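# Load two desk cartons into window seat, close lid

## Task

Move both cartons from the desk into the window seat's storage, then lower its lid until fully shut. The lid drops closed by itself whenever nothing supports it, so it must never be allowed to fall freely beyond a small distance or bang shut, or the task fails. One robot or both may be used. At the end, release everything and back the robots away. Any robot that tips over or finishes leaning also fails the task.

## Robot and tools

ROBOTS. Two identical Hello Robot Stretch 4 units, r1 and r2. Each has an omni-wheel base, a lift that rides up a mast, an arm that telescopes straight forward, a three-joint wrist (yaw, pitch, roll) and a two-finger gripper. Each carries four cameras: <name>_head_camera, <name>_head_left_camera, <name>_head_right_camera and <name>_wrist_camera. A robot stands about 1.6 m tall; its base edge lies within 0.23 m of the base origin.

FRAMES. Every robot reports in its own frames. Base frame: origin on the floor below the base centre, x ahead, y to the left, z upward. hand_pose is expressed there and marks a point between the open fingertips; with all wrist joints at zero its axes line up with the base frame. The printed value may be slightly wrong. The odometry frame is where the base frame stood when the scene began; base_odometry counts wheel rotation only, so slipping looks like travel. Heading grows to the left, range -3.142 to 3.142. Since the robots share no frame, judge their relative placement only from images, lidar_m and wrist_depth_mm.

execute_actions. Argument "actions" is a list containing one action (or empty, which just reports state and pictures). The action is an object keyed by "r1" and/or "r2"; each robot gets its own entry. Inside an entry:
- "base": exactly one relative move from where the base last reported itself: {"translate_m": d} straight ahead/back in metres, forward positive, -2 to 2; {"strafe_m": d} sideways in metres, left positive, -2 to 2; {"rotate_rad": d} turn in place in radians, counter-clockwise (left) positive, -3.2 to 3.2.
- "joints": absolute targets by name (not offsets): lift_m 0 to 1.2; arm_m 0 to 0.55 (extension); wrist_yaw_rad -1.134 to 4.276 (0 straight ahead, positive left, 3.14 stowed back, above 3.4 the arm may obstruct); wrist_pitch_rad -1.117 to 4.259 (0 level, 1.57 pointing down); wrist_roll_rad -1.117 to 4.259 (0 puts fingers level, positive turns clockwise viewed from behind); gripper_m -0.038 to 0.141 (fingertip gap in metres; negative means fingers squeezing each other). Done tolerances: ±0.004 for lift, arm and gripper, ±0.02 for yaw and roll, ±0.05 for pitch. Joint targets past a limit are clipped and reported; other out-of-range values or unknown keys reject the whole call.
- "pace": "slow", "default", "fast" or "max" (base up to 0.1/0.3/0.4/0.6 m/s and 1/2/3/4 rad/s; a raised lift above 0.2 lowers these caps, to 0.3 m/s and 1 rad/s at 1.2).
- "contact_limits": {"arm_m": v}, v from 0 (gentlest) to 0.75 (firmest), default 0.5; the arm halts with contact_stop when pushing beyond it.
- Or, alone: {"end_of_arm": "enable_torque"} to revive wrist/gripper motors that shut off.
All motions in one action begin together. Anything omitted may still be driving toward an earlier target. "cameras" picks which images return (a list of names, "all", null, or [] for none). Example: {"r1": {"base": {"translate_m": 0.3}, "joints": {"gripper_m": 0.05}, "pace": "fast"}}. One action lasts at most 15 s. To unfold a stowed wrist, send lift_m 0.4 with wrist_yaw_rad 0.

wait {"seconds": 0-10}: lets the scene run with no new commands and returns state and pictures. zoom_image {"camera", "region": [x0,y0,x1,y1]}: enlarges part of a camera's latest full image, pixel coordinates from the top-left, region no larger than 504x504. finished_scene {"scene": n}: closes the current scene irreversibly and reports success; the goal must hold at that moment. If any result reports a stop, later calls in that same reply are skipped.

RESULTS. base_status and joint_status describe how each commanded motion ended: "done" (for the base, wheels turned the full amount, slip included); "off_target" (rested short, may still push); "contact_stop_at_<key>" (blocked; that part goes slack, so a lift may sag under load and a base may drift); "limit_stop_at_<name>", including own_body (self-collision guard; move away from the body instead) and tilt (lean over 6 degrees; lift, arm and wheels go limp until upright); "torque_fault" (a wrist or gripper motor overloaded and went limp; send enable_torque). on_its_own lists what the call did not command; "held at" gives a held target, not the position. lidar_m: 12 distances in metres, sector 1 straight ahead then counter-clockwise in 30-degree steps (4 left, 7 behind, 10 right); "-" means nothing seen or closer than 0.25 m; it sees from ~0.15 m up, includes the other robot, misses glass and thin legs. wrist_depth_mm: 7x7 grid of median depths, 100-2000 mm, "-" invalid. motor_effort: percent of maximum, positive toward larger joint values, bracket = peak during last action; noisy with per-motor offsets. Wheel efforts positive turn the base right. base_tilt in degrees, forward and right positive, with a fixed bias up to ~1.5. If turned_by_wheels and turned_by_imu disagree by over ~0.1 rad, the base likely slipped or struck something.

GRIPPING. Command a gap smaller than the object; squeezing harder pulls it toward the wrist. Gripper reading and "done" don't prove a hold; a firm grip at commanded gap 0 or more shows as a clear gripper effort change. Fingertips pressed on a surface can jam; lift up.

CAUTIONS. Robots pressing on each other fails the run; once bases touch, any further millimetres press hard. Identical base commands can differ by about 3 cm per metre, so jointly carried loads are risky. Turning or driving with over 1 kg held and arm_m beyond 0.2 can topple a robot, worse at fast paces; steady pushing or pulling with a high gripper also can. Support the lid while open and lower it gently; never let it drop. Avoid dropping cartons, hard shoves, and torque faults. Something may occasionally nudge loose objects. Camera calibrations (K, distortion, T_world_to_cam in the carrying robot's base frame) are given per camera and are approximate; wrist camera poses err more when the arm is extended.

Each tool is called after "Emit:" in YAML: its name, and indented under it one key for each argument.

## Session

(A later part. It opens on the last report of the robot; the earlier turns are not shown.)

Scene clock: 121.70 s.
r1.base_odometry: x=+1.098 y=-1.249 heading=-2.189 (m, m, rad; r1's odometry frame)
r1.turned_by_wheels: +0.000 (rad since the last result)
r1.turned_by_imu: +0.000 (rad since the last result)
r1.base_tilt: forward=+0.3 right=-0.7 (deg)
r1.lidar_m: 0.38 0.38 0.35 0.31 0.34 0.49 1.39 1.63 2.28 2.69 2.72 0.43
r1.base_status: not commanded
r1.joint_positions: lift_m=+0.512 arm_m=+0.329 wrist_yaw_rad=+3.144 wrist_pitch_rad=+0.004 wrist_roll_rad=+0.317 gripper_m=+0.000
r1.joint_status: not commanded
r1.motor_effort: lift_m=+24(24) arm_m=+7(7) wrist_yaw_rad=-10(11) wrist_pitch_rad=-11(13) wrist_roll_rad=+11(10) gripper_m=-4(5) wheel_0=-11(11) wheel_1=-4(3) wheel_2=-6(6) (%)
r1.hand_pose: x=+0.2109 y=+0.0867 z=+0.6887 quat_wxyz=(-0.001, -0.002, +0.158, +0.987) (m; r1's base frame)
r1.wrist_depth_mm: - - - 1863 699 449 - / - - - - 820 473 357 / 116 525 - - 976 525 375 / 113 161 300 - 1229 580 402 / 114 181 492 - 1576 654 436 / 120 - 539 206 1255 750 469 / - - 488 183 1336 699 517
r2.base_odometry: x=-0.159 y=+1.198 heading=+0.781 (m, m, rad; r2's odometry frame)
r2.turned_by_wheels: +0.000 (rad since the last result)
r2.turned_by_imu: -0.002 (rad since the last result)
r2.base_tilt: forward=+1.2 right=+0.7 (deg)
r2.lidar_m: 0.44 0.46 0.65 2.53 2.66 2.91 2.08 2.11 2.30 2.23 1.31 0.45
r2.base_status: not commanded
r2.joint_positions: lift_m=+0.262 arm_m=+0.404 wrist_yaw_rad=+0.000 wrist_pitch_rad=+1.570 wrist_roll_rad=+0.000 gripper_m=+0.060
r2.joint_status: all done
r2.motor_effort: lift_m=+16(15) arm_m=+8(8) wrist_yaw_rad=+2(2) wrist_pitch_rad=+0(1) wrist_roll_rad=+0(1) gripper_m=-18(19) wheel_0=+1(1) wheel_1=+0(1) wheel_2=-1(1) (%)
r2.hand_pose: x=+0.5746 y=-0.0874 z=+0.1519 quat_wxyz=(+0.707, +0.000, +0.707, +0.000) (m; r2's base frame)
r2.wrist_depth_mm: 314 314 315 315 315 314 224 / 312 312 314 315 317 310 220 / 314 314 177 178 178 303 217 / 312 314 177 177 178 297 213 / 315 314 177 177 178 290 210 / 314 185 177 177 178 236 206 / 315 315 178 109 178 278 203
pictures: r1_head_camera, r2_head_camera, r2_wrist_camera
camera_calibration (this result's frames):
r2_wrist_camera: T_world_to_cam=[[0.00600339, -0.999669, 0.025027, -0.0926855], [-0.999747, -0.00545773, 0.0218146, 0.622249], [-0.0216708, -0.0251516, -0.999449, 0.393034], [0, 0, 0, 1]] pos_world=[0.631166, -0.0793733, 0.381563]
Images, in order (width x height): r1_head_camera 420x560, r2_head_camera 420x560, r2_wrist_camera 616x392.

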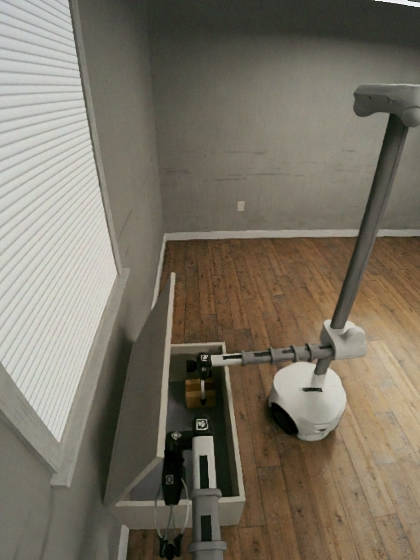

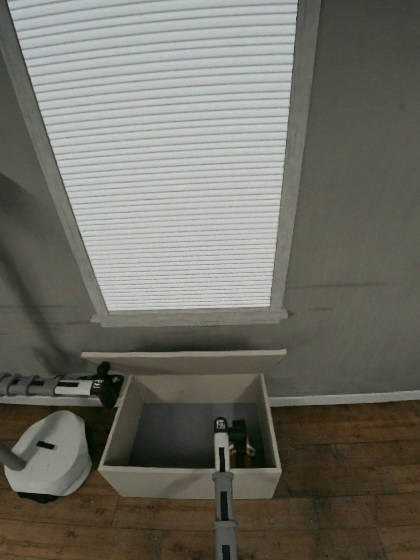

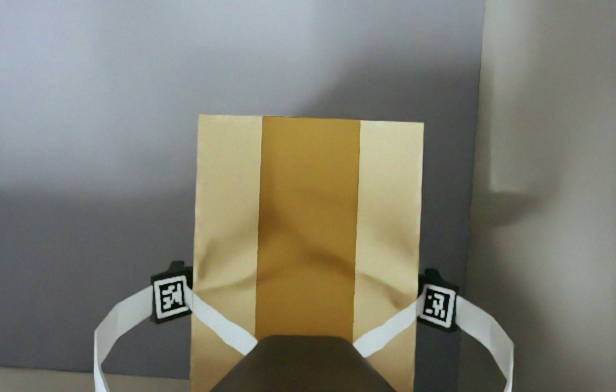

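Emit:
execute_actions:
  actions: []

Scene clock: 124.10 s.
r1.base_odometry: x=+1.098 y=-1.249 heading=-2.189 (m, m, rad; r1's odometry frame)
r1.turned_by_wheels: +0.000 (rad since the last result)
r1.turned_by_imu: +0.000 (rad since the last result)
r1.base_tilt: forward=+0.3 right=-0.8 (deg)
r1.lidar_m: 0.38 0.40 0.33 0.33 0.34 0.49 1.40 1.63 2.25 2.71 2.72 0.40
r1.base_status: not commanded
r1.joint_positions: lift_m=+0.512 arm_m=+0.329 wrist_yaw_rad=+3.144 wrist_pitch_rad=+0.004 wrist_roll_rad=+0.317 gripper_m=+0.000
r1.joint_status: not commanded
r1.motor_effort: lift_m=+24(24) arm_m=+7(7) wrist_yaw_rad=-11(11) wrist_pitch_rad=-14(13) wrist_roll_rad=+10(10) gripper_m=-4(5) wheel_0=-11(11) wheel_1=-3(3) wheel_2=-6(6) (%)
r1.hand_pose: x=+0.2109 y=+0.0867 z=+0.6887 quat_wxyz=(-0.001, -0.002, +0.158, +0.987) (m; r1's base frame)
r1.wrist_depth_mm: - - - 1756 715 449 - / - - - - 809 477 357 / 116 525 - - 960 521 373 / 113 161 301 - 1182 585 402 / 114 181 496 - 1537 661 433 / 120 - 544 206 1281 741 473 / - - 488 183 1308 699 512
r2.base_odometry: x=-0.159 y=+1.198 heading=+0.781 (m, m, rad; r2's odometry frame)
r2.turned_by_wheels: +0.000 (rad since the last result)
r2.turned_by_imu: -0.001 (rad since the last result)
r2.base_tilt: forward=+1.1 right=+0.6 (deg)
r2.lidar_m: 0.44 0.46 0.66 2.52 2.66 2.91 2.09 2.12 2.29 2.21 1.30 0.46
r2.base_status: not commanded
r2.joint_positions: lift_m=+0.262 arm_m=+0.404 wrist_yaw_rad=+0.000 wrist_pitch_rad=+1.570 wrist_roll_rad=+0.000 gripper_m=+0.060
r2.joint_status: all done
r2.motor_effort: lift_m=+16(15) arm_m=+8(8) wrist_yaw_rad=+2(2) wrist_pitch_rad=+1(1) wrist_roll_rad=+0(1) gripper_m=-19(19) wheel_0=+1(1) wheel_1=+0(1) wheel_2=-1(1) (%)
r2.hand_pose: x=+0.5746 y=-0.0874 z=+0.1519 quat_wxyz=(+0.707, +0.000, +0.707, +0.000) (m; r2's base frame)
r2.wrist_depth_mm: 314 314 312 314 317 314 224 / 314 314 314 314 315 309 220 / 310 314 177 177 178 301 216 / 314 315 177 177 177 297 213 / 314 315 177 177 178 290 209 / 314 185 178 177 178 236 207 / 315 317 178 109 178 277 203
pictures: r1_head_camera, r1_head_left_camera, r1_head_right_camera, r1_wrist_camera, r2_head_camera, r2_head_left_camera, r2_head_right_camera, r2_wrist_camera
camera_calibration (this result's frames):
r1_wrist_camera: T_world_to_cam=[[-0.0357799, 0.942634, -0.331905, 0.164878], [-0.0308871, -0.333002, -0.94242, 0.750366], [-0.998882, -0.0234682, 0.04103, 0.408152], [0, 0, 0, 1]] pos_world=[0.436772, 0.104032, 0.745138]
r2_wrist_camera: T_world_to_cam=[[0.00600339, -0.999669, 0.025027, -0.0926856], [-0.999747, -0.00545773, 0.0218146, 0.622249], [-0.0216708, -0.0251516, -0.999449, 0.393034], [0, 0, 0, 1]] pos_world=[0.631166, -0.0793733, 0.381563]
Images, in order (width x height): r1_head_camera 420x560, r1_head_left_camera 420x672, r1_head_right_camera 420x672, r1_wrist_camera 616x392, r2_head_camera 420x560, r2_head_left_camera 420x672, r2_head_right_camera 420x672, r2_wrist_camera 616x392.

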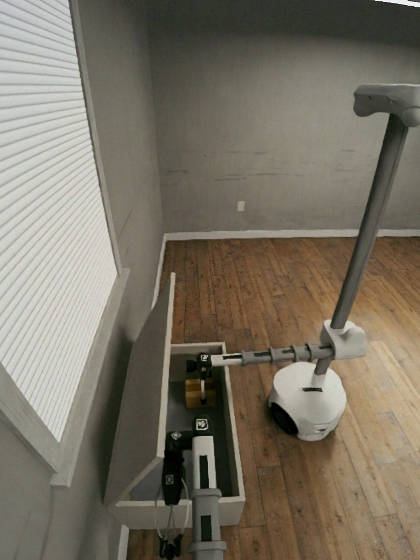

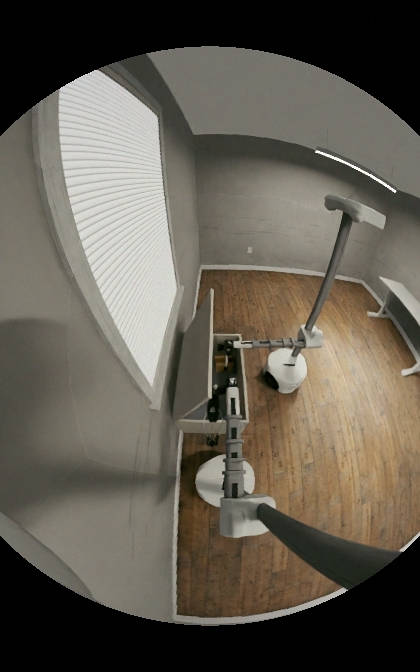

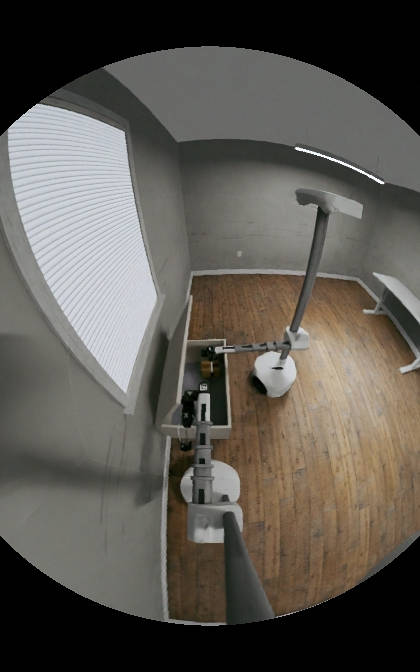

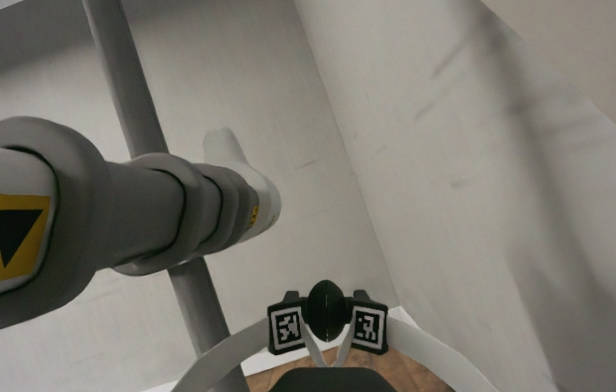

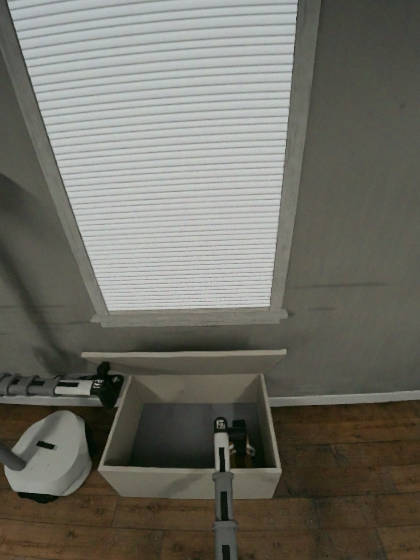

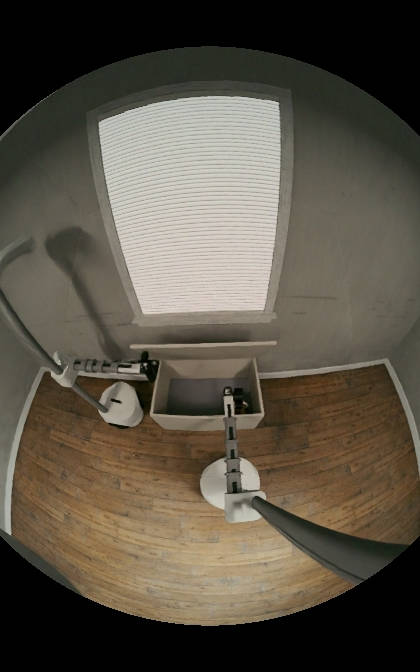

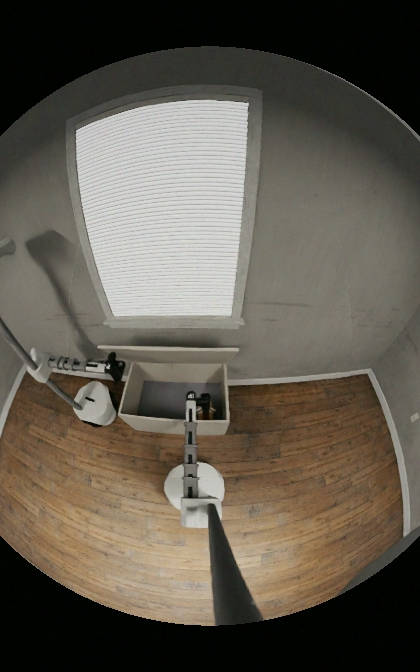

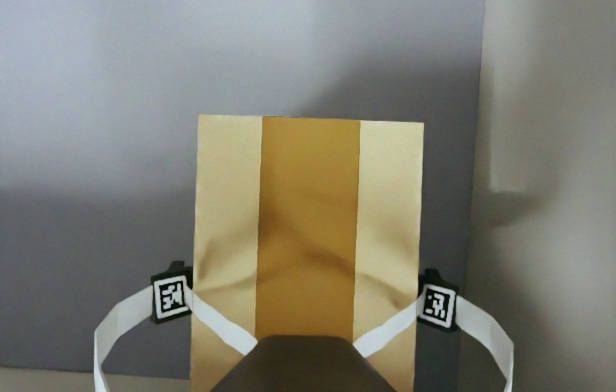

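Emit:
execute_actions:
  actions:
    - {"r2": {"joints": {"lift_m": 0.25}}}
  cameras: ["r2_wrist_camera"]

Emit:
execute_actions:
  actions:
    - {"r2": {"joints": {"gripper_m": 0.135}}}
  cameras: ["r2_wrist_camera", "r1_head_camera"]

Scene clock: 125.37 s.
r1.base_odometry: x=+1.098 y=-1.249 heading=-2.189 (m, m, rad; r1's odometry frame)
r1.turned_by_wheels: +0.000 (rad since the last result)
r1.turned_by_imu: +0.000 (rad since the last result)
r1.base_tilt: forward=+0.3 right=-0.7 (deg)
r1.lidar_m: 0.38 0.39 0.34 0.32 0.35 0.49 1.38 1.61 2.28 2.68 2.73 0.41
r1.base_status: not commanded
r1.joint_positions: lift_m=+0.512 arm_m=+0.329 wrist_yaw_rad=+3.144 wrist_pitch_rad=+0.004 wrist_roll_rad=+0.317 gripper_m=+0.000
r1.joint_status: not commanded
r1.motor_effort: lift_m=+24(24) arm_m=+7(7) wrist_yaw_rad=-10(11) wrist_pitch_rad=-13(12) wrist_roll_rad=+10(10) gripper_m=-6(4) wheel_0=-11(11) wheel_1=-4(3) wheel_2=-6(6) (%)
r1.hand_pose: x=+0.2109 y=+0.0867 z=+0.6887 quat_wxyz=(-0.001, -0.002, +0.158, +0.987) (m; r1's base frame)
r1.wrist_depth_mm: - - - 1808 707 449 - / - - - - 820 473 357 / 116 521 - - 976 525 373 / 113 161 301 - 1205 585 399 / 114 181 496 - 1537 668 433 / 120 - 549 206 1255 750 473 / - - 488 183 1308 707 517
r2.base_odometry: x=-0.159 y=+1.198 heading=+0.781 (m, m, rad; r2's odometry frame)
r2.turned_by_wheels: +0.000 (rad since the last result)
r2.turned_by_imu: -0.001 (rad since the last result)
r2.base_tilt: forward=+1.1 right=+0.7 (deg)
r2.lidar_m: 0.43 0.47 0.64 2.53 2.63 2.90 2.11 2.11 2.28 2.24 1.31 0.44
r2.base_status: not commanded
r2.joint_positions: lift_m=+0.250 arm_m=+0.404 wrist_yaw_rad=+0.000 wrist_pitch_rad=+1.570 wrist_roll_rad=+0.000 gripper_m=+0.060
r2.joint_status: all done
r2.motor_effort: lift_m=+16(16) arm_m=+8(8) wrist_yaw_rad=+0(1) wrist_pitch_rad=+1(1) wrist_roll_rad=+0(0) gripper_m=-19(19) wheel_0=+1(1) wheel_1=+0(0) wheel_2=-1(1) (%)
r2.hand_pose: x=+0.5746 y=-0.0874 z=+0.1399 quat_wxyz=(+0.707, +0.000, +0.707, +0.000) (m; r2's base frame)
r2.wrist_depth_mm: 300 300 301 303 303 303 223 / 300 301 301 301 304 304 220 / 303 303 177 177 178 303 216 / 300 303 178 177 178 296 215 / 301 303 178 177 179 290 211 / 303 185 177 177 179 236 207 / 304 303 178 109 178 278 204
pictures: r2_wrist_camera
camera_calibration (this result's frames):
r2_wrist_camera: T_world_to_cam=[[0.00600339, -0.999669, 0.025027, -0.092386], [-0.999747, -0.00545772, 0.0218147, 0.622513], [-0.0216709, -0.0251516, -0.999449, 0.381071], [0, 0, 0, 1]] pos_world=[0.631168, -0.0793733, 0.369593]
Images, in order (width x height): r2_wrist_camera 616x392.

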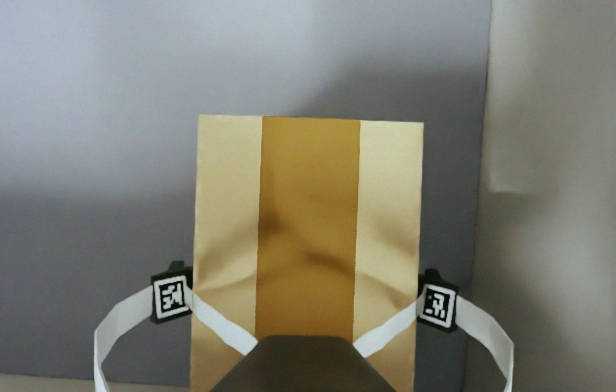

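Scene clock: 127.10 s.
r1.base_odometry: x=+1.098 y=-1.249 heading=-2.189 (m, m, rad; r1's odometry frame)
r1.turned_by_wheels: +0.000 (rad since the last result)
r1.turned_by_imu: +0.000 (rad since the last result)
r1.base_tilt: forward=+0.3 right=-0.7 (deg)
r1.lidar_m: 0.38 0.39 0.33 0.31 0.35 0.48 1.38 1.64 2.28 2.72 2.73 0.41
r1.base_status: not commanded
r1.joint_positions: lift_m=+0.512 arm_m=+0.329 wrist_yaw_rad=+3.144 wrist_pitch_rad=+0.004 wrist_roll_rad=+0.317 gripper_m=+0.000
r1.joint_status: not commanded
r1.motor_effort: lift_m=+24(24) arm_m=+7(7) wrist_yaw_rad=-10(11) wrist_pitch_rad=-12(11) wrist_roll_rad=+10(10) gripper_m=-4(4) wheel_0=-11(11) wheel_1=-4(4) wheel_2=-6(6) (%)
r1.hand_pose: x=+0.2109 y=+0.0867 z=+0.6887 quat_wxyz=(-0.001, -0.002, +0.158, +0.987) (m; r1's base frame)
r1.wrist_depth_mm: - - - 1863 707 445 - / - - - - 820 477 357 / 116 521 - - 976 525 373 / 113 161 301 - 1205 585 402 / 114 181 496 - 1576 654 436 / 120 - 544 206 1255 750 473 / - - 492 183 1281 699 512
r2.base_odometry: x=-0.159 y=+1.198 heading=+0.781 (m, m, rad; r2's odometry frame)
r2.turned_by_wheels: +0.000 (rad since the last result)
r2.turned_by_imu: -0.001 (rad since the last result)
r2.base_tilt: forward=+1.1 right=+0.6 (deg)
r2.lidar_m: 0.43 0.46 0.66 2.52 2.64 2.90 2.08 2.12 2.28 2.23 1.31 0.45
r2.base_status: not commanded
r2.joint_positions: lift_m=+0.250 arm_m=+0.404 wrist_yaw_rad=+0.000 wrist_pitch_rad=+1.570 wrist_roll_rad=+0.000 gripper_m=+0.135
r2.joint_status: all done
r2.motor_effort: lift_m=+16(15) arm_m=+8(8) wrist_yaw_rad=+2(4) wrist_pitch_rad=+1(7) wrist_roll_rad=-1(0) gripper_m=+0(19) wheel_0=+1(1) wheel_1=+0(0) wheel_2=-1(1) (%)
r2.hand_pose: x=+0.5745 y=-0.0874 z=+0.1399 quat_wxyz=(+0.707, +0.000, +0.707, +0.000) (m; r2's base frame)
r2.wrist_depth_mm: 301 301 304 304 303 304 222 / 303 306 303 306 304 306 220 / 303 301 186 186 186 303 216 / 304 301 186 186 186 297 213 / 303 306 187 186 187 272 210 / 306 304 186 186 187 237 206 / 303 304 186 109 188 260 202
pictures: r1_head_camera, r2_wrist_camera
camera_calibration (this result's frames):
r2_wrist_camera: T_world_to_cam=[[0.00557085, -0.999671, 0.0250266, -0.0921374], [-0.999748, -0.00502342, 0.0218837, 0.622487], [-0.0217508, -0.0251422, -0.999447, 0.381117], [0, 0, 0, 1]] pos_world=[0.631133, -0.079398, 0.369589]
Images, in order (width x height): r1_head_camera 420x560, r2_wrist_camera 616x392.

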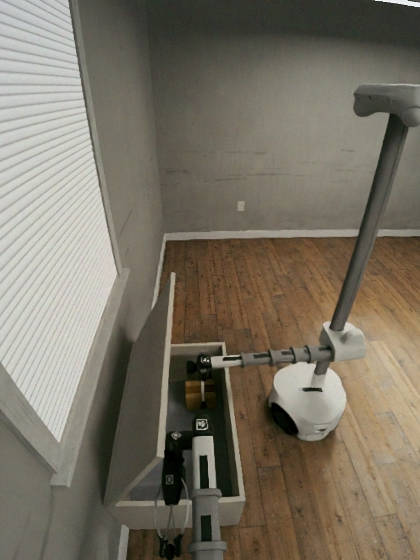

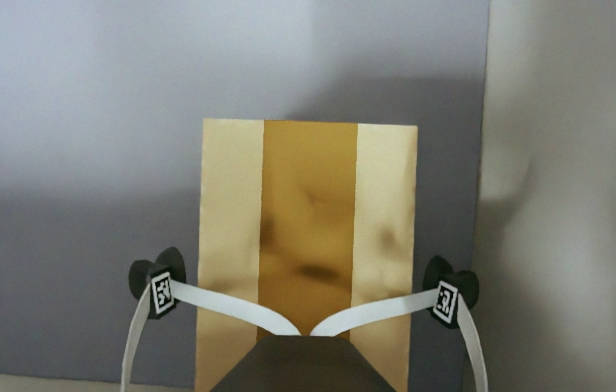

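Emit:
execute_actions:
  actions:
    - {"r2": {"joints": {"lift_m": 0.57}, "pace": "fast"}}
  cameras: ["r2_wrist_camera", "r1_head_camera"]

Scene clock: 129.90 s.
r1.base_odometry: x=+1.098 y=-1.249 heading=-2.189 (m, m, rad; r1's odometry frame)
r1.turned_by_wheels: +0.000 (rad since the last result)
r1.turned_by_imu: +0.000 (rad since the last result)
r1.base_tilt: forward=+0.3 right=-0.7 (deg)
r1.lidar_m: 0.39 0.38 0.34 0.31 0.34 0.50 1.40 1.64 2.28 2.68 2.73 0.42
r1.base_status: not commanded
r1.joint_positions: lift_m=+0.512 arm_m=+0.329 wrist_yaw_rad=+3.144 wrist_pitch_rad=+0.004 wrist_roll_rad=+0.317 gripper_m=+0.000
r1.joint_status: not commanded
r1.motor_effort: lift_m=+24(24) arm_m=+7(7) wrist_yaw_rad=-11(11) wrist_pitch_rad=-16(11) wrist_roll_rad=+10(11) gripper_m=-3(4) wheel_0=-11(11) wheel_1=-4(4) wheel_2=-6(6) (%)
r1.hand_pose: x=+0.2109 y=+0.0867 z=+0.6887 quat_wxyz=(-0.001, -0.002, +0.158, +0.987) (m; r1's base frame)
r1.wrist_depth_mm: - - - 1863 699 452 - / - - - - 820 477 357 / 116 525 - - 991 525 375 / 113 161 301 - 1182 585 402 / 114 181 496 - 1576 661 436 / 120 - 544 206 1281 750 473 / - - 488 183 1336 707 512
r2.base_odometry: x=-0.159 y=+1.198 heading=+0.781 (m, m, rad; r2's odometry frame)
r2.turned_by_wheels: +0.000 (rad since the last result)
r2.turned_by_imu: -0.001 (rad since the last result)
r2.base_tilt: forward=+1.1 right=+0.7 (deg)
r2.lidar_m: 0.44 0.47 0.64 2.53 2.65 2.89 2.09 2.12 2.29 2.22 1.30 0.46
r2.base_status: not commanded
r2.joint_positions: lift_m=+0.570 arm_m=+0.404 wrist_yaw_rad=+0.000 wrist_pitch_rad=+1.570 wrist_roll_rad=+0.000 gripper_m=+0.135
r2.joint_status: all done
r2.motor_effort: lift_m=+21(23) arm_m=+8(8) wrist_yaw_rad=+1(2) wrist_pitch_rad=+1(1) wrist_roll_rad=-1(1) gripper_m=+0(4) wheel_0=+1(1) wheel_1=+0(0) wheel_2=-1(1) (%)
r2.hand_pose: x=+0.5747 y=-0.0874 z=+0.4595 quat_wxyz=(+0.707, +0.000, +0.707, +0.000) (m; r2's base frame)
r2.wrist_depth_mm: 627 621 615 621 574 375 603 / 627 627 627 627 634 359 699 / 615 621 627 634 609 351 699 / 615 627 615 512 580 375 691 / 621 621 627 508 554 364 691 / 462 439 436 539 424 310 691 / 327 332 359 109 377 521 699
pictures: r1_head_camera, r2_wrist_camera
camera_calibration (this result's frames):
r2_wrist_camera: T_world_to_cam=[[0.00572654, -0.99967, 0.0250287, -0.100225], [-0.999755, -0.00518798, 0.0215299, 0.615768], [-0.0213929, -0.0251458, -0.999455, 0.700274], [0, 0, 0, 1]] pos_world=[0.631172, -0.0793887, 0.689144]
Images, in order (width x height): r1_head_camera 420x560, r2_wrist_camera 616x392.

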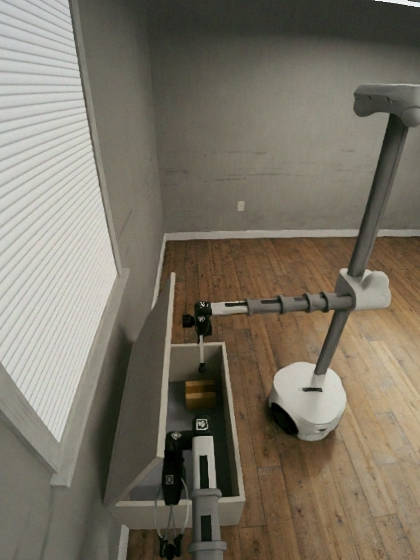

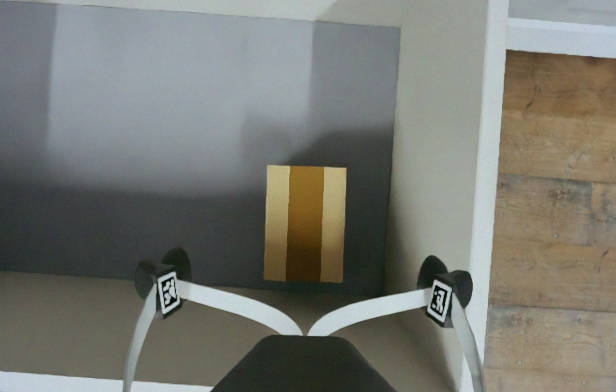

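Emit:
execute_actions:
  actions:
    - {"r2": {"base": {"rotate_rad": -3.008}, "joints": {"lift_m": 0.6, "arm_m": 0.25, "gripper_m": 0.141}, "pace": "fast"}}
  cameras: ["r2_head_camera", "r1_head_camera"]

Scene clock: 134.40 s.
r1.base_odometry: x=+1.098 y=-1.249 heading=-2.189 (m, m, rad; r1's odometry frame)
r1.turned_by_wheels: +0.000 (rad since the last result)
r1.turned_by_imu: +0.001 (rad since the last result)
r1.base_tilt: forward=+0.2 right=-0.7 (deg)
r1.lidar_m: 0.38 0.39 0.35 0.32 0.34 0.49 1.38 1.62 2.24 2.69 1.30 0.40
r1.base_status: not commanded
r1.joint_positions: lift_m=+0.512 arm_m=+0.329 wrist_yaw_rad=+3.144 wrist_pitch_rad=+0.004 wrist_roll_rad=+0.317 gripper_m=+0.000
r1.joint_status: not commanded
r1.motor_effort: lift_m=+24(24) arm_m=+7(7) wrist_yaw_rad=-10(11) wrist_pitch_rad=-13(13) wrist_roll_rad=+10(10) gripper_m=-6(4) wheel_0=-11(11) wheel_1=-4(4) wheel_2=-6(6) (%)
r1.hand_pose: x=+0.2109 y=+0.0867 z=+0.6887 quat_wxyz=(-0.001, -0.002, +0.158, +0.987) (m; r1's base frame)
r1.wrist_depth_mm: - - - 1863 715 449 - / - - - - 809 477 359 / 116 521 - - 991 525 373 / 113 161 301 - 1205 591 402 / 114 181 496 - 1576 654 433 / 120 - 539 206 1255 750 473 / - - 484 182 1336 699 512
r2.base_odometry: x=-0.159 y=+1.198 heading=-2.227 (m, m, rad; r2's odometry frame)
r2.turned_by_wheels: -3.008 (rad since the last result)
r2.turned_by_imu: -3.057 (rad since the last result)
r2.base_tilt: forward=+1.1 right=+0.6 (deg)
r2.lidar_m: 2.00 2.23 2.24 2.20 1.18 0.44 0.45 0.48 0.91 2.54 2.80 2.04
r2.base_status: done
r2.joint_positions: lift_m=+0.600 arm_m=+0.252 wrist_yaw_rad=+0.000 wrist_pitch_rad=+1.570 wrist_roll_rad=+0.000 gripper_m=+0.141
r2.joint_status: all done
r2.motor_effort: lift_m=+19(24) arm_m=-9(13) wrist_yaw_rad=-1(1) wrist_pitch_rad=+2(3) wrist_roll_rad=-1(1) gripper_m=-1(3) wheel_0=+0(6) wheel_1=-1(13) wheel_2=-1(10) (%)
r2.hand_pose: x=+0.4228 y=-0.0874 z=+0.4897 quat_wxyz=(+0.708, +0.000, +0.707, +0.000) (m; r2's base frame)
r2.wrist_depth_mm: 723 715 715 715 732 723 723 / 723 715 723 723 723 715 723 / 715 715 715 732 707 715 732 / 715 715 732 715 723 723 732 / 707 707 723 723 723 741 732 / 723 723 723 723 732 732 732 / 723 723 634 109 723 723 741
pictures: r1_head_camera, r2_head_camera
Images, in order (width x height): r1_head_camera 420x560, r2_head_camera 420x560.

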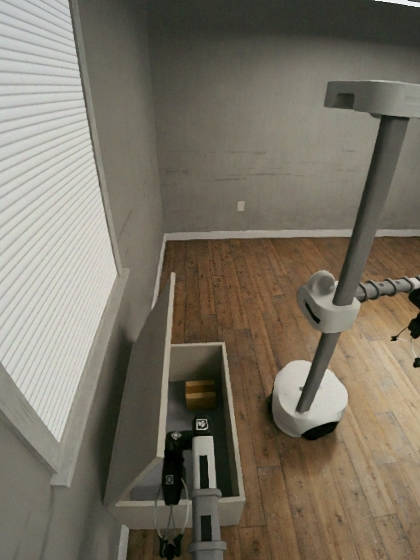

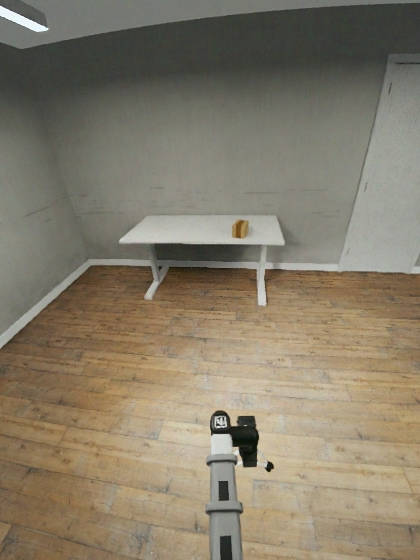

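Emit:
zoom_image:
  camera: "r2_head_camera"
  region: [200, 195, 300, 255]

Region (200, 195, 300, 255) of r2_head_camera's 420x560 image, scaled by 5.040, with more detail than that image has; it fills the top 302 rows of this view, and the rest is white.

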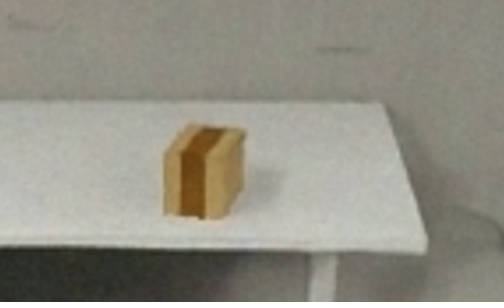

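Emit:
execute_actions:
  actions:
    - {"r2": {"base": {"rotate_rad": -0.076}, "pace": "fast"}}
  cameras: []

Emit:
execute_actions:
  actions:
    - {"r2": {"base": {"translate_m": 1.6}, "joints": {"lift_m": 1.0, "arm_m": 0.3, "wrist_roll_rad": 0.36}, "pace": "fast"}}
  cameras: ["r2_head_camera", "r2_wrist_camera", "r1_head_camera"]

Scene clock: 138.40 s.
r1.base_odometry: x=+1.098 y=-1.249 heading=-2.189 (m, m, rad; r1's odometry frame)
r1.turned_by_wheels: +0.000 (rad since the last result)
r1.turned_by_imu: +0.000 (rad since the last result)
r1.base_tilt: forward=+0.3 right=-0.7 (deg)
r1.lidar_m: 0.39 0.40 0.34 0.33 0.35 0.50 1.37 1.63 2.28 2.67 1.28 0.42
r1.base_status: not commanded
r1.joint_positions: lift_m=+0.512 arm_m=+0.329 wrist_yaw_rad=+3.144 wrist_pitch_rad=+0.004 wrist_roll_rad=+0.317 gripper_m=+0.000
r1.joint_status: not commanded
r1.motor_effort: lift_m=+24(24) arm_m=+7(7) wrist_yaw_rad=-11(10) wrist_pitch_rad=-14(11) wrist_roll_rad=+11(10) gripper_m=-3(7) wheel_0=-11(11) wheel_1=-3(3) wheel_2=-6(6) (%)
r1.hand_pose: x=+0.2109 y=+0.0867 z=+0.6887 quat_wxyz=(-0.001, -0.002, +0.158, +0.987) (m; r1's base frame)
r1.wrist_depth_mm: - - - 1808 715 449 - / - - - - 820 477 357 / 116 525 - - 991 521 373 / 113 161 301 - 1205 585 404 / 114 181 496 - 1576 661 436 / 120 - 544 206 1281 750 473 / - - 488 183 1308 699 512
r2.base_odometry: x=-0.159 y=+1.198 heading=-2.303 (m, m, rad; r2's odometry frame)
r2.turned_by_wheels: -0.076 (rad since the last result)
r2.turned_by_imu: -0.079 (rad since the last result)
r2.base_tilt: forward=+1.1 right=+0.7 (deg)
r2.lidar_m: 1.99 2.16 2.25 2.20 1.25 0.45 0.43 0.47 0.70 2.54 2.72 2.88
r2.base_status: done
r2.joint_positions: lift_m=+0.600 arm_m=+0.252 wrist_yaw_rad=+0.000 wrist_pitch_rad=+1.570 wrist_roll_rad=+0.000 gripper_m=+0.141
r2.joint_status: not commanded
r2.motor_effort: lift_m=+19(19) arm_m=-9(9) wrist_yaw_rad=-1(2) wrist_pitch_rad=+2(2) wrist_roll_rad=+0(1) gripper_m=-1(1) wheel_0=+0(4) wheel_1=-1(8) wheel_2=-2(4) (%)
r2.hand_pose: x=+0.4228 y=-0.0874 z=+0.4897 quat_wxyz=(+0.708, +0.000, +0.707, +0.000) (m; r2's base frame)
r2.wrist_depth_mm: 715 715 723 715 723 732 723 / 715 723 715 723 715 723 723 / 707 723 715 723 732 715 723 / 715 715 723 715 723 732 732 / 723 732 723 723 732 715 723 / 715 723 732 723 723 723 732 / 723 715 627 109 723 723 732
pictures: none
No camera images: the call's "cameras" was empty. Leave "cameras" out to get every camera's image.

Scene clock: 143.67 s.
r1.base_odometry: x=+1.098 y=-1.249 heading=-2.189 (m, m, rad; r1's odometry frame)
r1.turned_by_wheels: +0.000 (rad since the last result)
r1.turned_by_imu: +0.001 (rad since the last result)
r1.base_tilt: forward=+0.3 right=-0.7 (deg)
r1.lidar_m: 0.38 0.40 0.33 0.32 0.34 0.48 1.39 1.63 2.27 2.71 2.23 0.41
r1.base_status: not commanded
r1.joint_positions: lift_m=+0.512 arm_m=+0.329 wrist_yaw_rad=+3.144 wrist_pitch_rad=+0.004 wrist_roll_rad=+0.317 gripper_m=+0.000
r1.joint_status: not commanded
r1.motor_effort: lift_m=+24(24) arm_m=+7(7) wrist_yaw_rad=-11(11) wrist_pitch_rad=-11(11) wrist_roll_rad=+10(10) gripper_m=-2(4) wheel_0=-11(11) wheel_1=-4(3) wheel_2=-6(6) (%)
r1.hand_pose: x=+0.2109 y=+0.0867 z=+0.6887 quat_wxyz=(-0.001, -0.002, +0.158, +0.987) (m; r1's base frame)
r1.wrist_depth_mm: - - - 1863 707 452 - / - - - - 831 477 355 / 115 521 - - 976 525 375 / 113 161 300 - 1205 585 404 / 114 181 496 - 1537 654 436 / 120 - 544 206 1281 750 473 / - - 488 183 1281 707 512
r2.base_odometry: x=-1.229 y=+0.008 heading=-2.303 (m, m, rad; r2's odometry frame)
r2.turned_by_wheels: +0.000 (rad since the last result)
r2.turned_by_imu: -0.006 (rad since the last result)
r2.base_tilt: forward=+1.1 right=+0.6 (deg)
r2.lidar_m: 0.39 0.45 0.64 2.09 2.22 2.61 2.04 2.25 2.72 2.66 0.56 0.42
r2.base_status: done
r2.joint_positions: lift_m=+1.000 arm_m=+0.299 wrist_yaw_rad=+0.000 wrist_pitch_rad=+1.570 wrist_roll_rad=+0.360 gripper_m=+0.141
r2.joint_status: all done
r2.motor_effort: lift_m=+21(24) arm_m=+8(7) wrist_yaw_rad=+1(0) wrist_pitch_rad=+1(3) wrist_roll_rad=+0(4) gripper_m=-2(0) wheel_0=-2(5) wheel_1=+0(8) wheel_2=+1(11) (%)
r2.hand_pose: x=+0.4697 y=-0.0874 z=+0.8895 quat_wxyz=(+0.696, +0.126, +0.695, -0.126) (m; r2's base frame)
r2.wrist_depth_mm: 397 394 399 397 394 397 399 / 394 397 277 279 397 397 394 / 394 399 279 278 397 397 399 / 399 399 279 278 397 394 402 / 394 397 397 279 397 397 1098 / 397 399 394 397 1042 1138 1160 / 399 1138 1138 108 1138 1138 1138
pictures: r1_head_camera, r2_head_camera, r2_wrist_camera
camera_calibration (this result's frames):
r2_wrist_camera: T_world_to_cam=[[-0.346415, -0.937755, 0.024722, 0.0607035], [-0.937639, 0.346941, 0.0215769, 0.503149], [-0.028811, -0.0157058, -0.999461, 1.13211], [0, 0, 0, 1]] pos_world=[0.525418, -0.0998575, 1.11914]
Images, in order (width x height): r1_head_camera 420x560, r2_head_camera 420x560, r2_wrist_camera 616x392.

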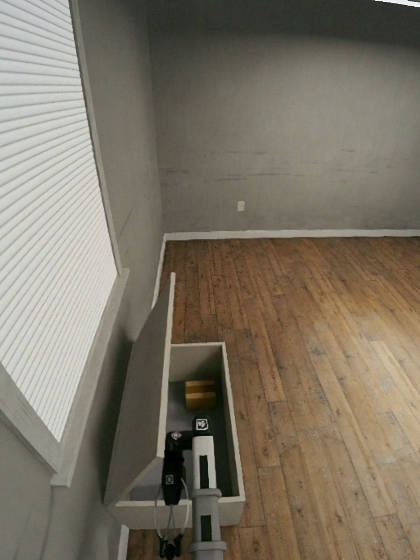

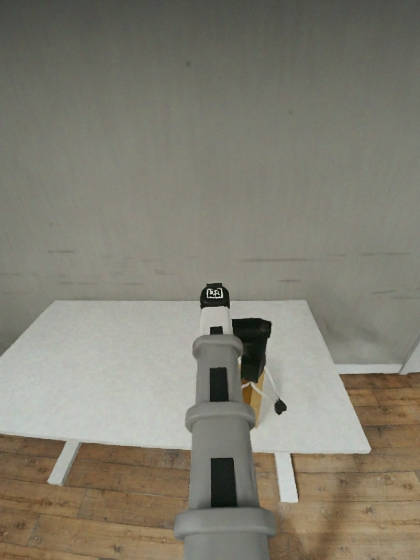

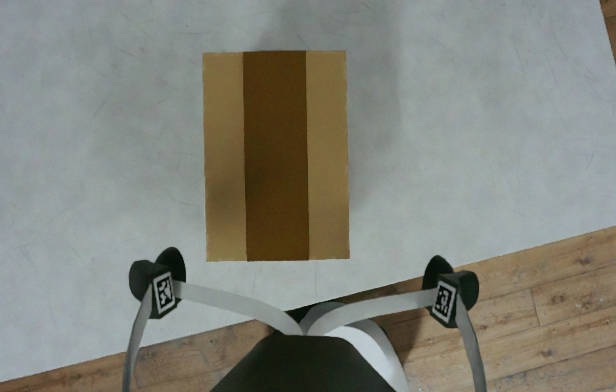

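Emit:
execute_actions:
  actions:
    - {"r2": {"joints": {"lift_m": 0.97, "arm_m": 0.385, "wrist_roll_rad": 0.34}, "pace": "fast"}}
  cameras: ["r2_wrist_camera"]

Scene clock: 146.00 s.
r1.base_odometry: x=+1.098 y=-1.249 heading=-2.189 (m, m, rad; r1's odometry frame)
r1.turned_by_wheels: +0.000 (rad since the last result)
r1.turned_by_imu: +0.000 (rad since the last result)
r1.base_tilt: forward=+0.3 right=-0.7 (deg)
r1.lidar_m: 0.37 0.39 0.34 0.31 0.34 0.50 1.40 1.65 2.27 2.71 2.19 0.41
r1.base_status: not commanded
r1.joint_positions: lift_m=+0.512 arm_m=+0.329 wrist_yaw_rad=+3.144 wrist_pitch_rad=+0.004 wrist_roll_rad=+0.317 gripper_m=+0.000
r1.joint_status: not commanded
r1.motor_effort: lift_m=+24(24) arm_m=+7(7) wrist_yaw_rad=-11(12) wrist_pitch_rad=-13(11) wrist_roll_rad=+10(11) gripper_m=-6(4) wheel_0=-11(11) wheel_1=-3(4) wheel_2=-6(6) (%)
r1.hand_pose: x=+0.2109 y=+0.0867 z=+0.6887 quat_wxyz=(-0.001, -0.002, +0.158, +0.987) (m; r1's base frame)
r1.wrist_depth_mm: - - - 1863 699 449 - / - - - - 820 473 357 / 116 521 - - 976 525 375 / 113 161 300 - 1182 580 402 / 114 181 496 - 1537 661 436 / 120 - 544 206 1255 750 477 / - - 488 183 1308 699 512
r2.base_odometry: x=-1.229 y=+0.008 heading=-2.303 (m, m, rad; r2's odometry frame)
r2.turned_by_wheels: +0.000 (rad since the last result)
r2.turned_by_imu: -0.001 (rad since the last result)
r2.base_tilt: forward=+1.2 right=+0.7 (deg)
r2.lidar_m: 0.41 0.42 0.63 2.10 2.24 2.60 2.03 2.23 2.72 2.66 0.54 0.42
r2.base_status: not commanded
r2.joint_positions: lift_m=+0.970 arm_m=+0.384 wrist_yaw_rad=+0.000 wrist_pitch_rad=+1.570 wrist_roll_rad=+0.340 gripper_m=+0.141
r2.joint_status: all done
r2.motor_effort: lift_m=+15(19) arm_m=+8(10) wrist_yaw_rad=+0(1) wrist_pitch_rad=+2(0) wrist_roll_rad=-2(2) gripper_m=-1(0) wheel_0=-1(2) wheel_1=+0(0) wheel_2=+1(1) (%)
r2.hand_pose: x=+0.5547 y=-0.0874 z=+0.8600 quat_wxyz=(+0.697, +0.120, +0.697, -0.120) (m; r2's base frame)
r2.wrist_depth_mm: 364 366 368 368 366 366 366 / 366 364 370 364 366 368 366 / 366 368 370 364 368 366 368 / 366 364 364 249 368 368 368 / 366 368 366 248 368 370 373 / 366 368 249 249 250 370 370 / 370 368 366 109 373 1118 1118
pictures: r2_wrist_camera
camera_calibration (this result's frames):
r2_wrist_camera: T_world_to_cam=[[-0.32841, -0.94421, 0.0247694, 0.0802668], [-0.944102, 0.328941, 0.0216625, 0.58537], [-0.0286016, -0.0162706, -0.999458, 1.10492], [0, 0, 0, 1]] pos_world=[0.610612, -0.0987857, 1.08965]
Images, in order (width x height): r2_wrist_camera 616x392.

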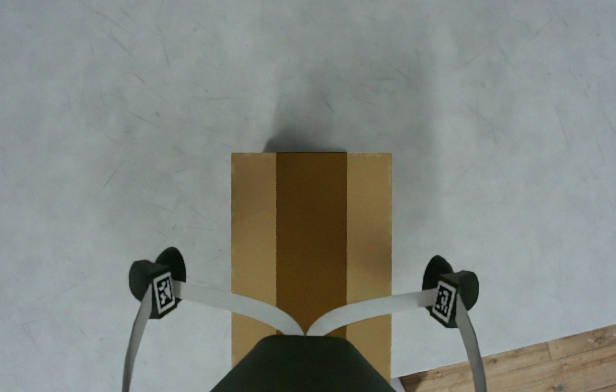

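Emit:
execute_actions:
  actions:
    - {"r2": {"joints": {"lift_m": 0.91}}}
  cameras: ["r2_wrist_camera"]

Emit:
execute_actions:
  actions:
    - {"r2": {"joints": {"gripper_m": 0.06}}}
  cameras: ["r2_wrist_camera"]

Scene clock: 147.60 s.
r1.base_odometry: x=+1.098 y=-1.249 heading=-2.189 (m, m, rad; r1's odometry frame)
r1.turned_by_wheels: +0.000 (rad since the last result)
r1.turned_by_imu: +0.000 (rad since the last result)
r1.base_tilt: forward=+0.3 right=-0.7 (deg)
r1.lidar_m: 0.38 0.39 0.34 0.33 0.34 0.49 1.37 1.62 2.28 2.71 2.20 0.41
r1.base_status: not commanded
r1.joint_positions: lift_m=+0.512 arm_m=+0.329 wrist_yaw_rad=+3.144 wrist_pitch_rad=+0.004 wrist_roll_rad=+0.317 gripper_m=+0.000
r1.joint_status: not commanded
r1.motor_effort: lift_m=+23(24) arm_m=+7(7) wrist_yaw_rad=-10(10) wrist_pitch_rad=-13(13) wrist_roll_rad=+10(10) gripper_m=-6(4) wheel_0=-11(11) wheel_1=-3(3) wheel_2=-6(6) (%)
r1.hand_pose: x=+0.2109 y=+0.0867 z=+0.6887 quat_wxyz=(-0.001, -0.002, +0.158, +0.987) (m; r1's base frame)
r1.wrist_depth_mm: - - - 1863 699 449 - / - - - - 809 477 357 / 115 525 - - 960 525 373 / 113 161 301 - 1205 585 402 / 114 181 496 - 1576 661 436 / 120 - 544 206 1255 750 477 / - - 488 183 1308 707 512
r2.base_odometry: x=-1.229 y=+0.008 heading=-2.303 (m, m, rad; r2's odometry frame)
r2.turned_by_wheels: +0.000 (rad since the last result)
r2.turned_by_imu: -0.001 (rad since the last result)
r2.base_tilt: forward=+1.2 right=+0.7 (deg)
r2.lidar_m: 0.39 0.43 0.63 2.09 2.25 2.60 2.04 2.22 2.71 2.66 0.55 0.43
r2.base_status: not commanded
r2.joint_positions: lift_m=+0.910 arm_m=+0.384 wrist_yaw_rad=+0.000 wrist_pitch_rad=+1.570 wrist_roll_rad=+0.340 gripper_m=+0.141
r2.joint_status: all done
r2.motor_effort: lift_m=+14(14) arm_m=+8(8) wrist_yaw_rad=-1(0) wrist_pitch_rad=+2(1) wrist_roll_rad=-3(1) gripper_m=-1(1) wheel_0=-2(1) wheel_1=+0(0) wheel_2=+1(1) (%)
r2.hand_pose: x=+0.5547 y=-0.0874 z=+0.8001 quat_wxyz=(+0.697, +0.120, +0.697, -0.120) (m; r2's base frame)
r2.wrist_depth_mm: 306 306 307 306 306 307 306 / 304 306 307 307 309 307 307 / 306 307 307 189 304 310 309 / 307 307 189 189 190 307 307 / 307 306 189 189 190 307 307 / 307 306 189 190 190 310 310 / 310 310 309 109 190 310 309
pictures: r2_wrist_camera
camera_calibration (this result's frames):
r2_wrist_camera: T_world_to_cam=[[-0.32841, -0.94421, 0.0247724, 0.0817478], [-0.944102, 0.328941, 0.0216711, 0.58666], [-0.0286108, -0.0162706, -0.999458, 1.04506], [0, 0, 0, 1]] pos_world=[0.610613, -0.0987857, 1.02975]
Images, in order (width x height): r2_wrist_camera 616x392.

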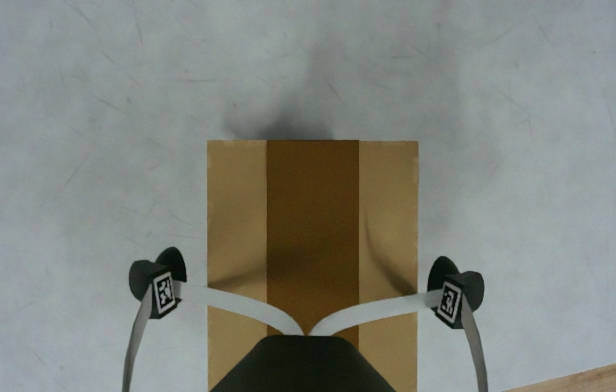

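Scene clock: 149.43 s.
r1.base_odometry: x=+1.098 y=-1.249 heading=-2.189 (m, m, rad; r1's odometry frame)
r1.turned_by_wheels: +0.000 (rad since the last result)
r1.turned_by_imu: +0.000 (rad since the last result)
r1.base_tilt: forward=+0.3 right=-0.7 (deg)
r1.lidar_m: 0.37 0.40 0.34 0.32 0.33 0.51 1.39 1.62 2.27 2.71 2.20 0.40
r1.base_status: not commanded
r1.joint_positions: lift_m=+0.512 arm_m=+0.329 wrist_yaw_rad=+3.144 wrist_pitch_rad=+0.004 wrist_roll_rad=+0.317 gripper_m=+0.000
r1.joint_status: not commanded
r1.motor_effort: lift_m=+24(24) arm_m=+7(7) wrist_yaw_rad=-11(11) wrist_pitch_rad=-11(12) wrist_roll_rad=+10(10) gripper_m=-4(4) wheel_0=-11(11) wheel_1=-4(4) wheel_2=-6(6) (%)
r1.hand_pose: x=+0.2109 y=+0.0867 z=+0.6887 quat_wxyz=(-0.001, -0.002, +0.158, +0.987) (m; r1's base frame)
r1.wrist_depth_mm: - - - 1863 707 449 - / - - - - 831 473 357 / 115 521 - - 991 525 370 / 113 161 300 - 1205 580 402 / 114 181 496 - 1576 661 436 / 120 - 544 206 1281 750 477 / - - 488 183 1308 699 512
r2.base_odometry: x=-1.229 y=+0.008 heading=-2.303 (m, m, rad; r2's odometry frame)
r2.turned_by_wheels: +0.000 (rad since the last result)
r2.turned_by_imu: -0.001 (rad since the last result)
r2.base_tilt: forward=+1.2 right=+0.6 (deg)
r2.lidar_m: 0.40 0.44 0.62 2.10 2.23 2.61 2.04 2.22 2.70 2.66 0.55 0.41
r2.base_status: not commanded
r2.joint_positions: lift_m=+0.910 arm_m=+0.384 wrist_yaw_rad=+0.000 wrist_pitch_rad=+1.570 wrist_roll_rad=+0.340 gripper_m=+0.060
r2.joint_status: all done
r2.motor_effort: lift_m=+15(15) arm_m=+8(8) wrist_yaw_rad=+1(2) wrist_pitch_rad=+2(1) wrist_roll_rad=-3(2) gripper_m=-20(17) wheel_0=-2(1) wheel_1=+0(0) wheel_2=+1(1) (%)
r2.hand_pose: x=+0.5547 y=-0.0874 z=+0.8000 quat_wxyz=(+0.697, +0.120, +0.697, -0.120) (m; r2's base frame)
r2.wrist_depth_mm: 303 304 306 306 306 306 304 / 306 306 307 304 306 309 309 / 306 306 178 177 306 307 307 / 306 307 176 177 177 306 306 / 304 309 178 177 178 310 307 / 307 186 177 177 178 307 307 / 307 307 178 109 178 307 307
pictures: r2_wrist_camera
camera_calibration (this result's frames):
r2_wrist_camera: T_world_to_cam=[[-0.32841, -0.94421, 0.0247724, 0.0817511], [-0.944102, 0.328941, 0.0216711, 0.586665], [-0.0286108, -0.0162706, -0.999458, 1.04496], [0, 0, 0, 1]] pos_world=[0.610616, -0.0987857, 1.02965]
Images, in order (width x height): r2_wrist_camera 616x392.

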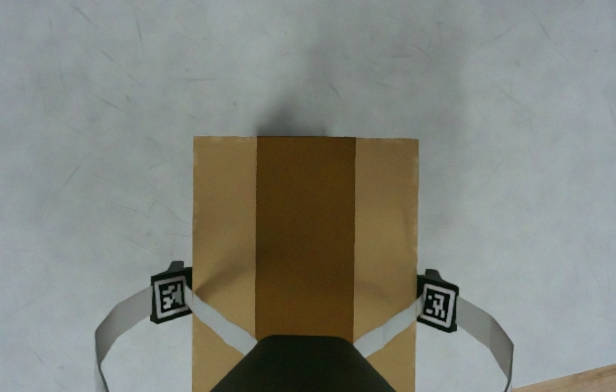

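Emit:
execute_actions:
  actions:
    - {"r2": {"base": {"rotate_rad": -3.005}, "joints": {"lift_m": 0.96, "arm_m": 0.15, "wrist_roll_rad": 0.06}}}
  cameras: ["r2_head_camera", "r2_wrist_camera"]

Scene clock: 155.10 s.
r1.base_odometry: x=+1.098 y=-1.249 heading=-2.189 (m, m, rad; r1's odometry frame)
r1.turned_by_wheels: +0.000 (rad since the last result)
r1.turned_by_imu: +0.001 (rad since the last result)
r1.base_tilt: forward=+0.3 right=-0.7 (deg)
r1.lidar_m: 0.38 0.39 0.33 0.32 0.34 0.50 1.40 1.64 2.29 2.70 2.05 0.40
r1.base_status: not commanded
r1.joint_positions: lift_m=+0.512 arm_m=+0.329 wrist_yaw_rad=+3.144 wrist_pitch_rad=+0.004 wrist_roll_rad=+0.317 gripper_m=+0.000
r1.joint_status: not commanded
r1.motor_effort: lift_m=+24(24) arm_m=+7(7) wrist_yaw_rad=-11(13) wrist_pitch_rad=-12(12) wrist_roll_rad=+10(10) gripper_m=-5(6) wheel_0=-11(11) wheel_1=-3(4) wheel_2=-6(6) (%)
r1.hand_pose: x=+0.2109 y=+0.0867 z=+0.6887 quat_wxyz=(-0.001, -0.002, +0.158, +0.987) (m; r1's base frame)
r1.wrist_depth_mm: - - - 1863 699 449 - / - - - - 820 477 355 / 116 525 - - 976 525 373 / 113 160 301 - 1205 585 402 / 114 181 496 - 1576 661 436 / 119 - 544 206 1281 750 473 / - - 488 183 1308 699 517
r2.base_odometry: x=-1.229 y=+0.008 heading=+0.975 (m, m, rad; r2's odometry frame)
r2.turned_by_wheels: -3.005 (rad since the last result)
r2.turned_by_imu: -3.054 (rad since the last result)
r2.base_tilt: forward=+1.1 right=+0.7 (deg)
r2.lidar_m: 0.25 2.23 2.64 2.64 0.51 0.40 0.40 0.52 0.77 2.11 2.37 0.26
r2.base_status: done
r2.joint_positions: lift_m=+0.960 arm_m=+0.152 wrist_yaw_rad=+0.000 wrist_pitch_rad=+1.570 wrist_roll_rad=+0.060 gripper_m=+0.060
r2.joint_status: all done
r2.motor_effort: lift_m=+22(25) arm_m=-9(10) wrist_yaw_rad=-1(1) wrist_pitch_rad=+2(2) wrist_roll_rad=-3(6) gripper_m=-19(18) wheel_0=+1(6) wheel_1=+1(7) wheel_2=+0(7) (%)
r2.hand_pose: x=+0.3227 y=-0.0874 z=+0.8494 quat_wxyz=(+0.707, +0.021, +0.706, -0.021) (m; r2's base frame)
r2.wrist_depth_mm: 1060 1060 1078 1098 1078 1078 1098 / 1078 1042 1098 1098 1078 1078 1078 / 1078 1078 177 177 1060 1078 1098 / 1078 1098 177 177 177 1098 1098 / 1098 1098 177 177 178 1078 1078 / 1078 185 177 177 178 1118 1098 / 1060 1078 178 109 178 1118 1118
pictures: r2_head_camera, r2_wrist_camera
camera_calibration (this result's frames):
r2_wrist_camera: T_world_to_cam=[[-0.0545547, -0.998198, 0.0249708, -0.0889093], [-0.998251, 0.0550937, 0.0214319, 0.360359], [-0.0227691, -0.0237579, -0.999458, 1.08514], [0, 0, 0, 1]] pos_world=[0.379586, -0.0828221, 1.07905]
Images, in order (width x height): r2_head_camera 420x560, r2_wrist_camera 616x392.

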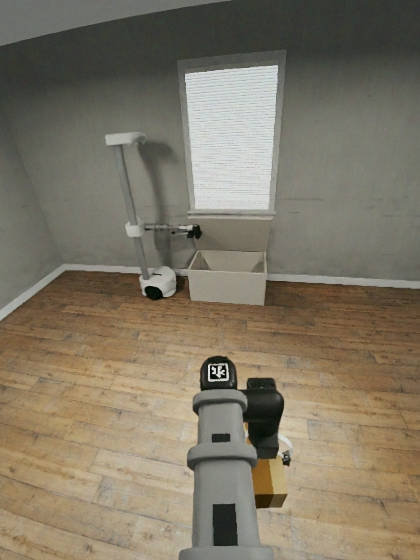

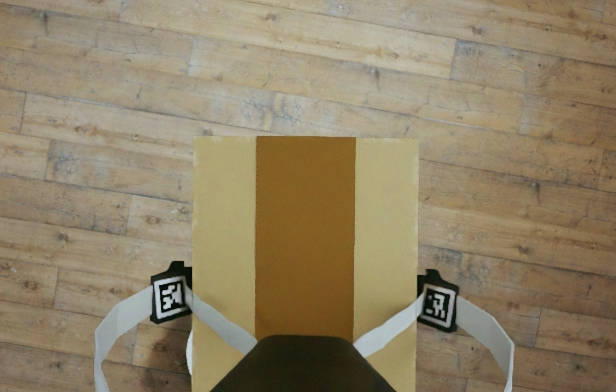

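Emit:
zoom_image:
  camera: "r2_head_camera"
  region: [160, 200, 300, 320]

Region (160, 200, 300, 320) of r2_head_camera's 420x560 image, scaled by 3.600, with more detail than that image has; it fills the top 432 rows of this view, and the rest is white.

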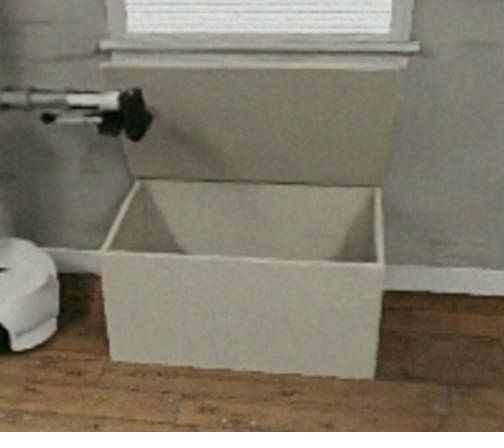

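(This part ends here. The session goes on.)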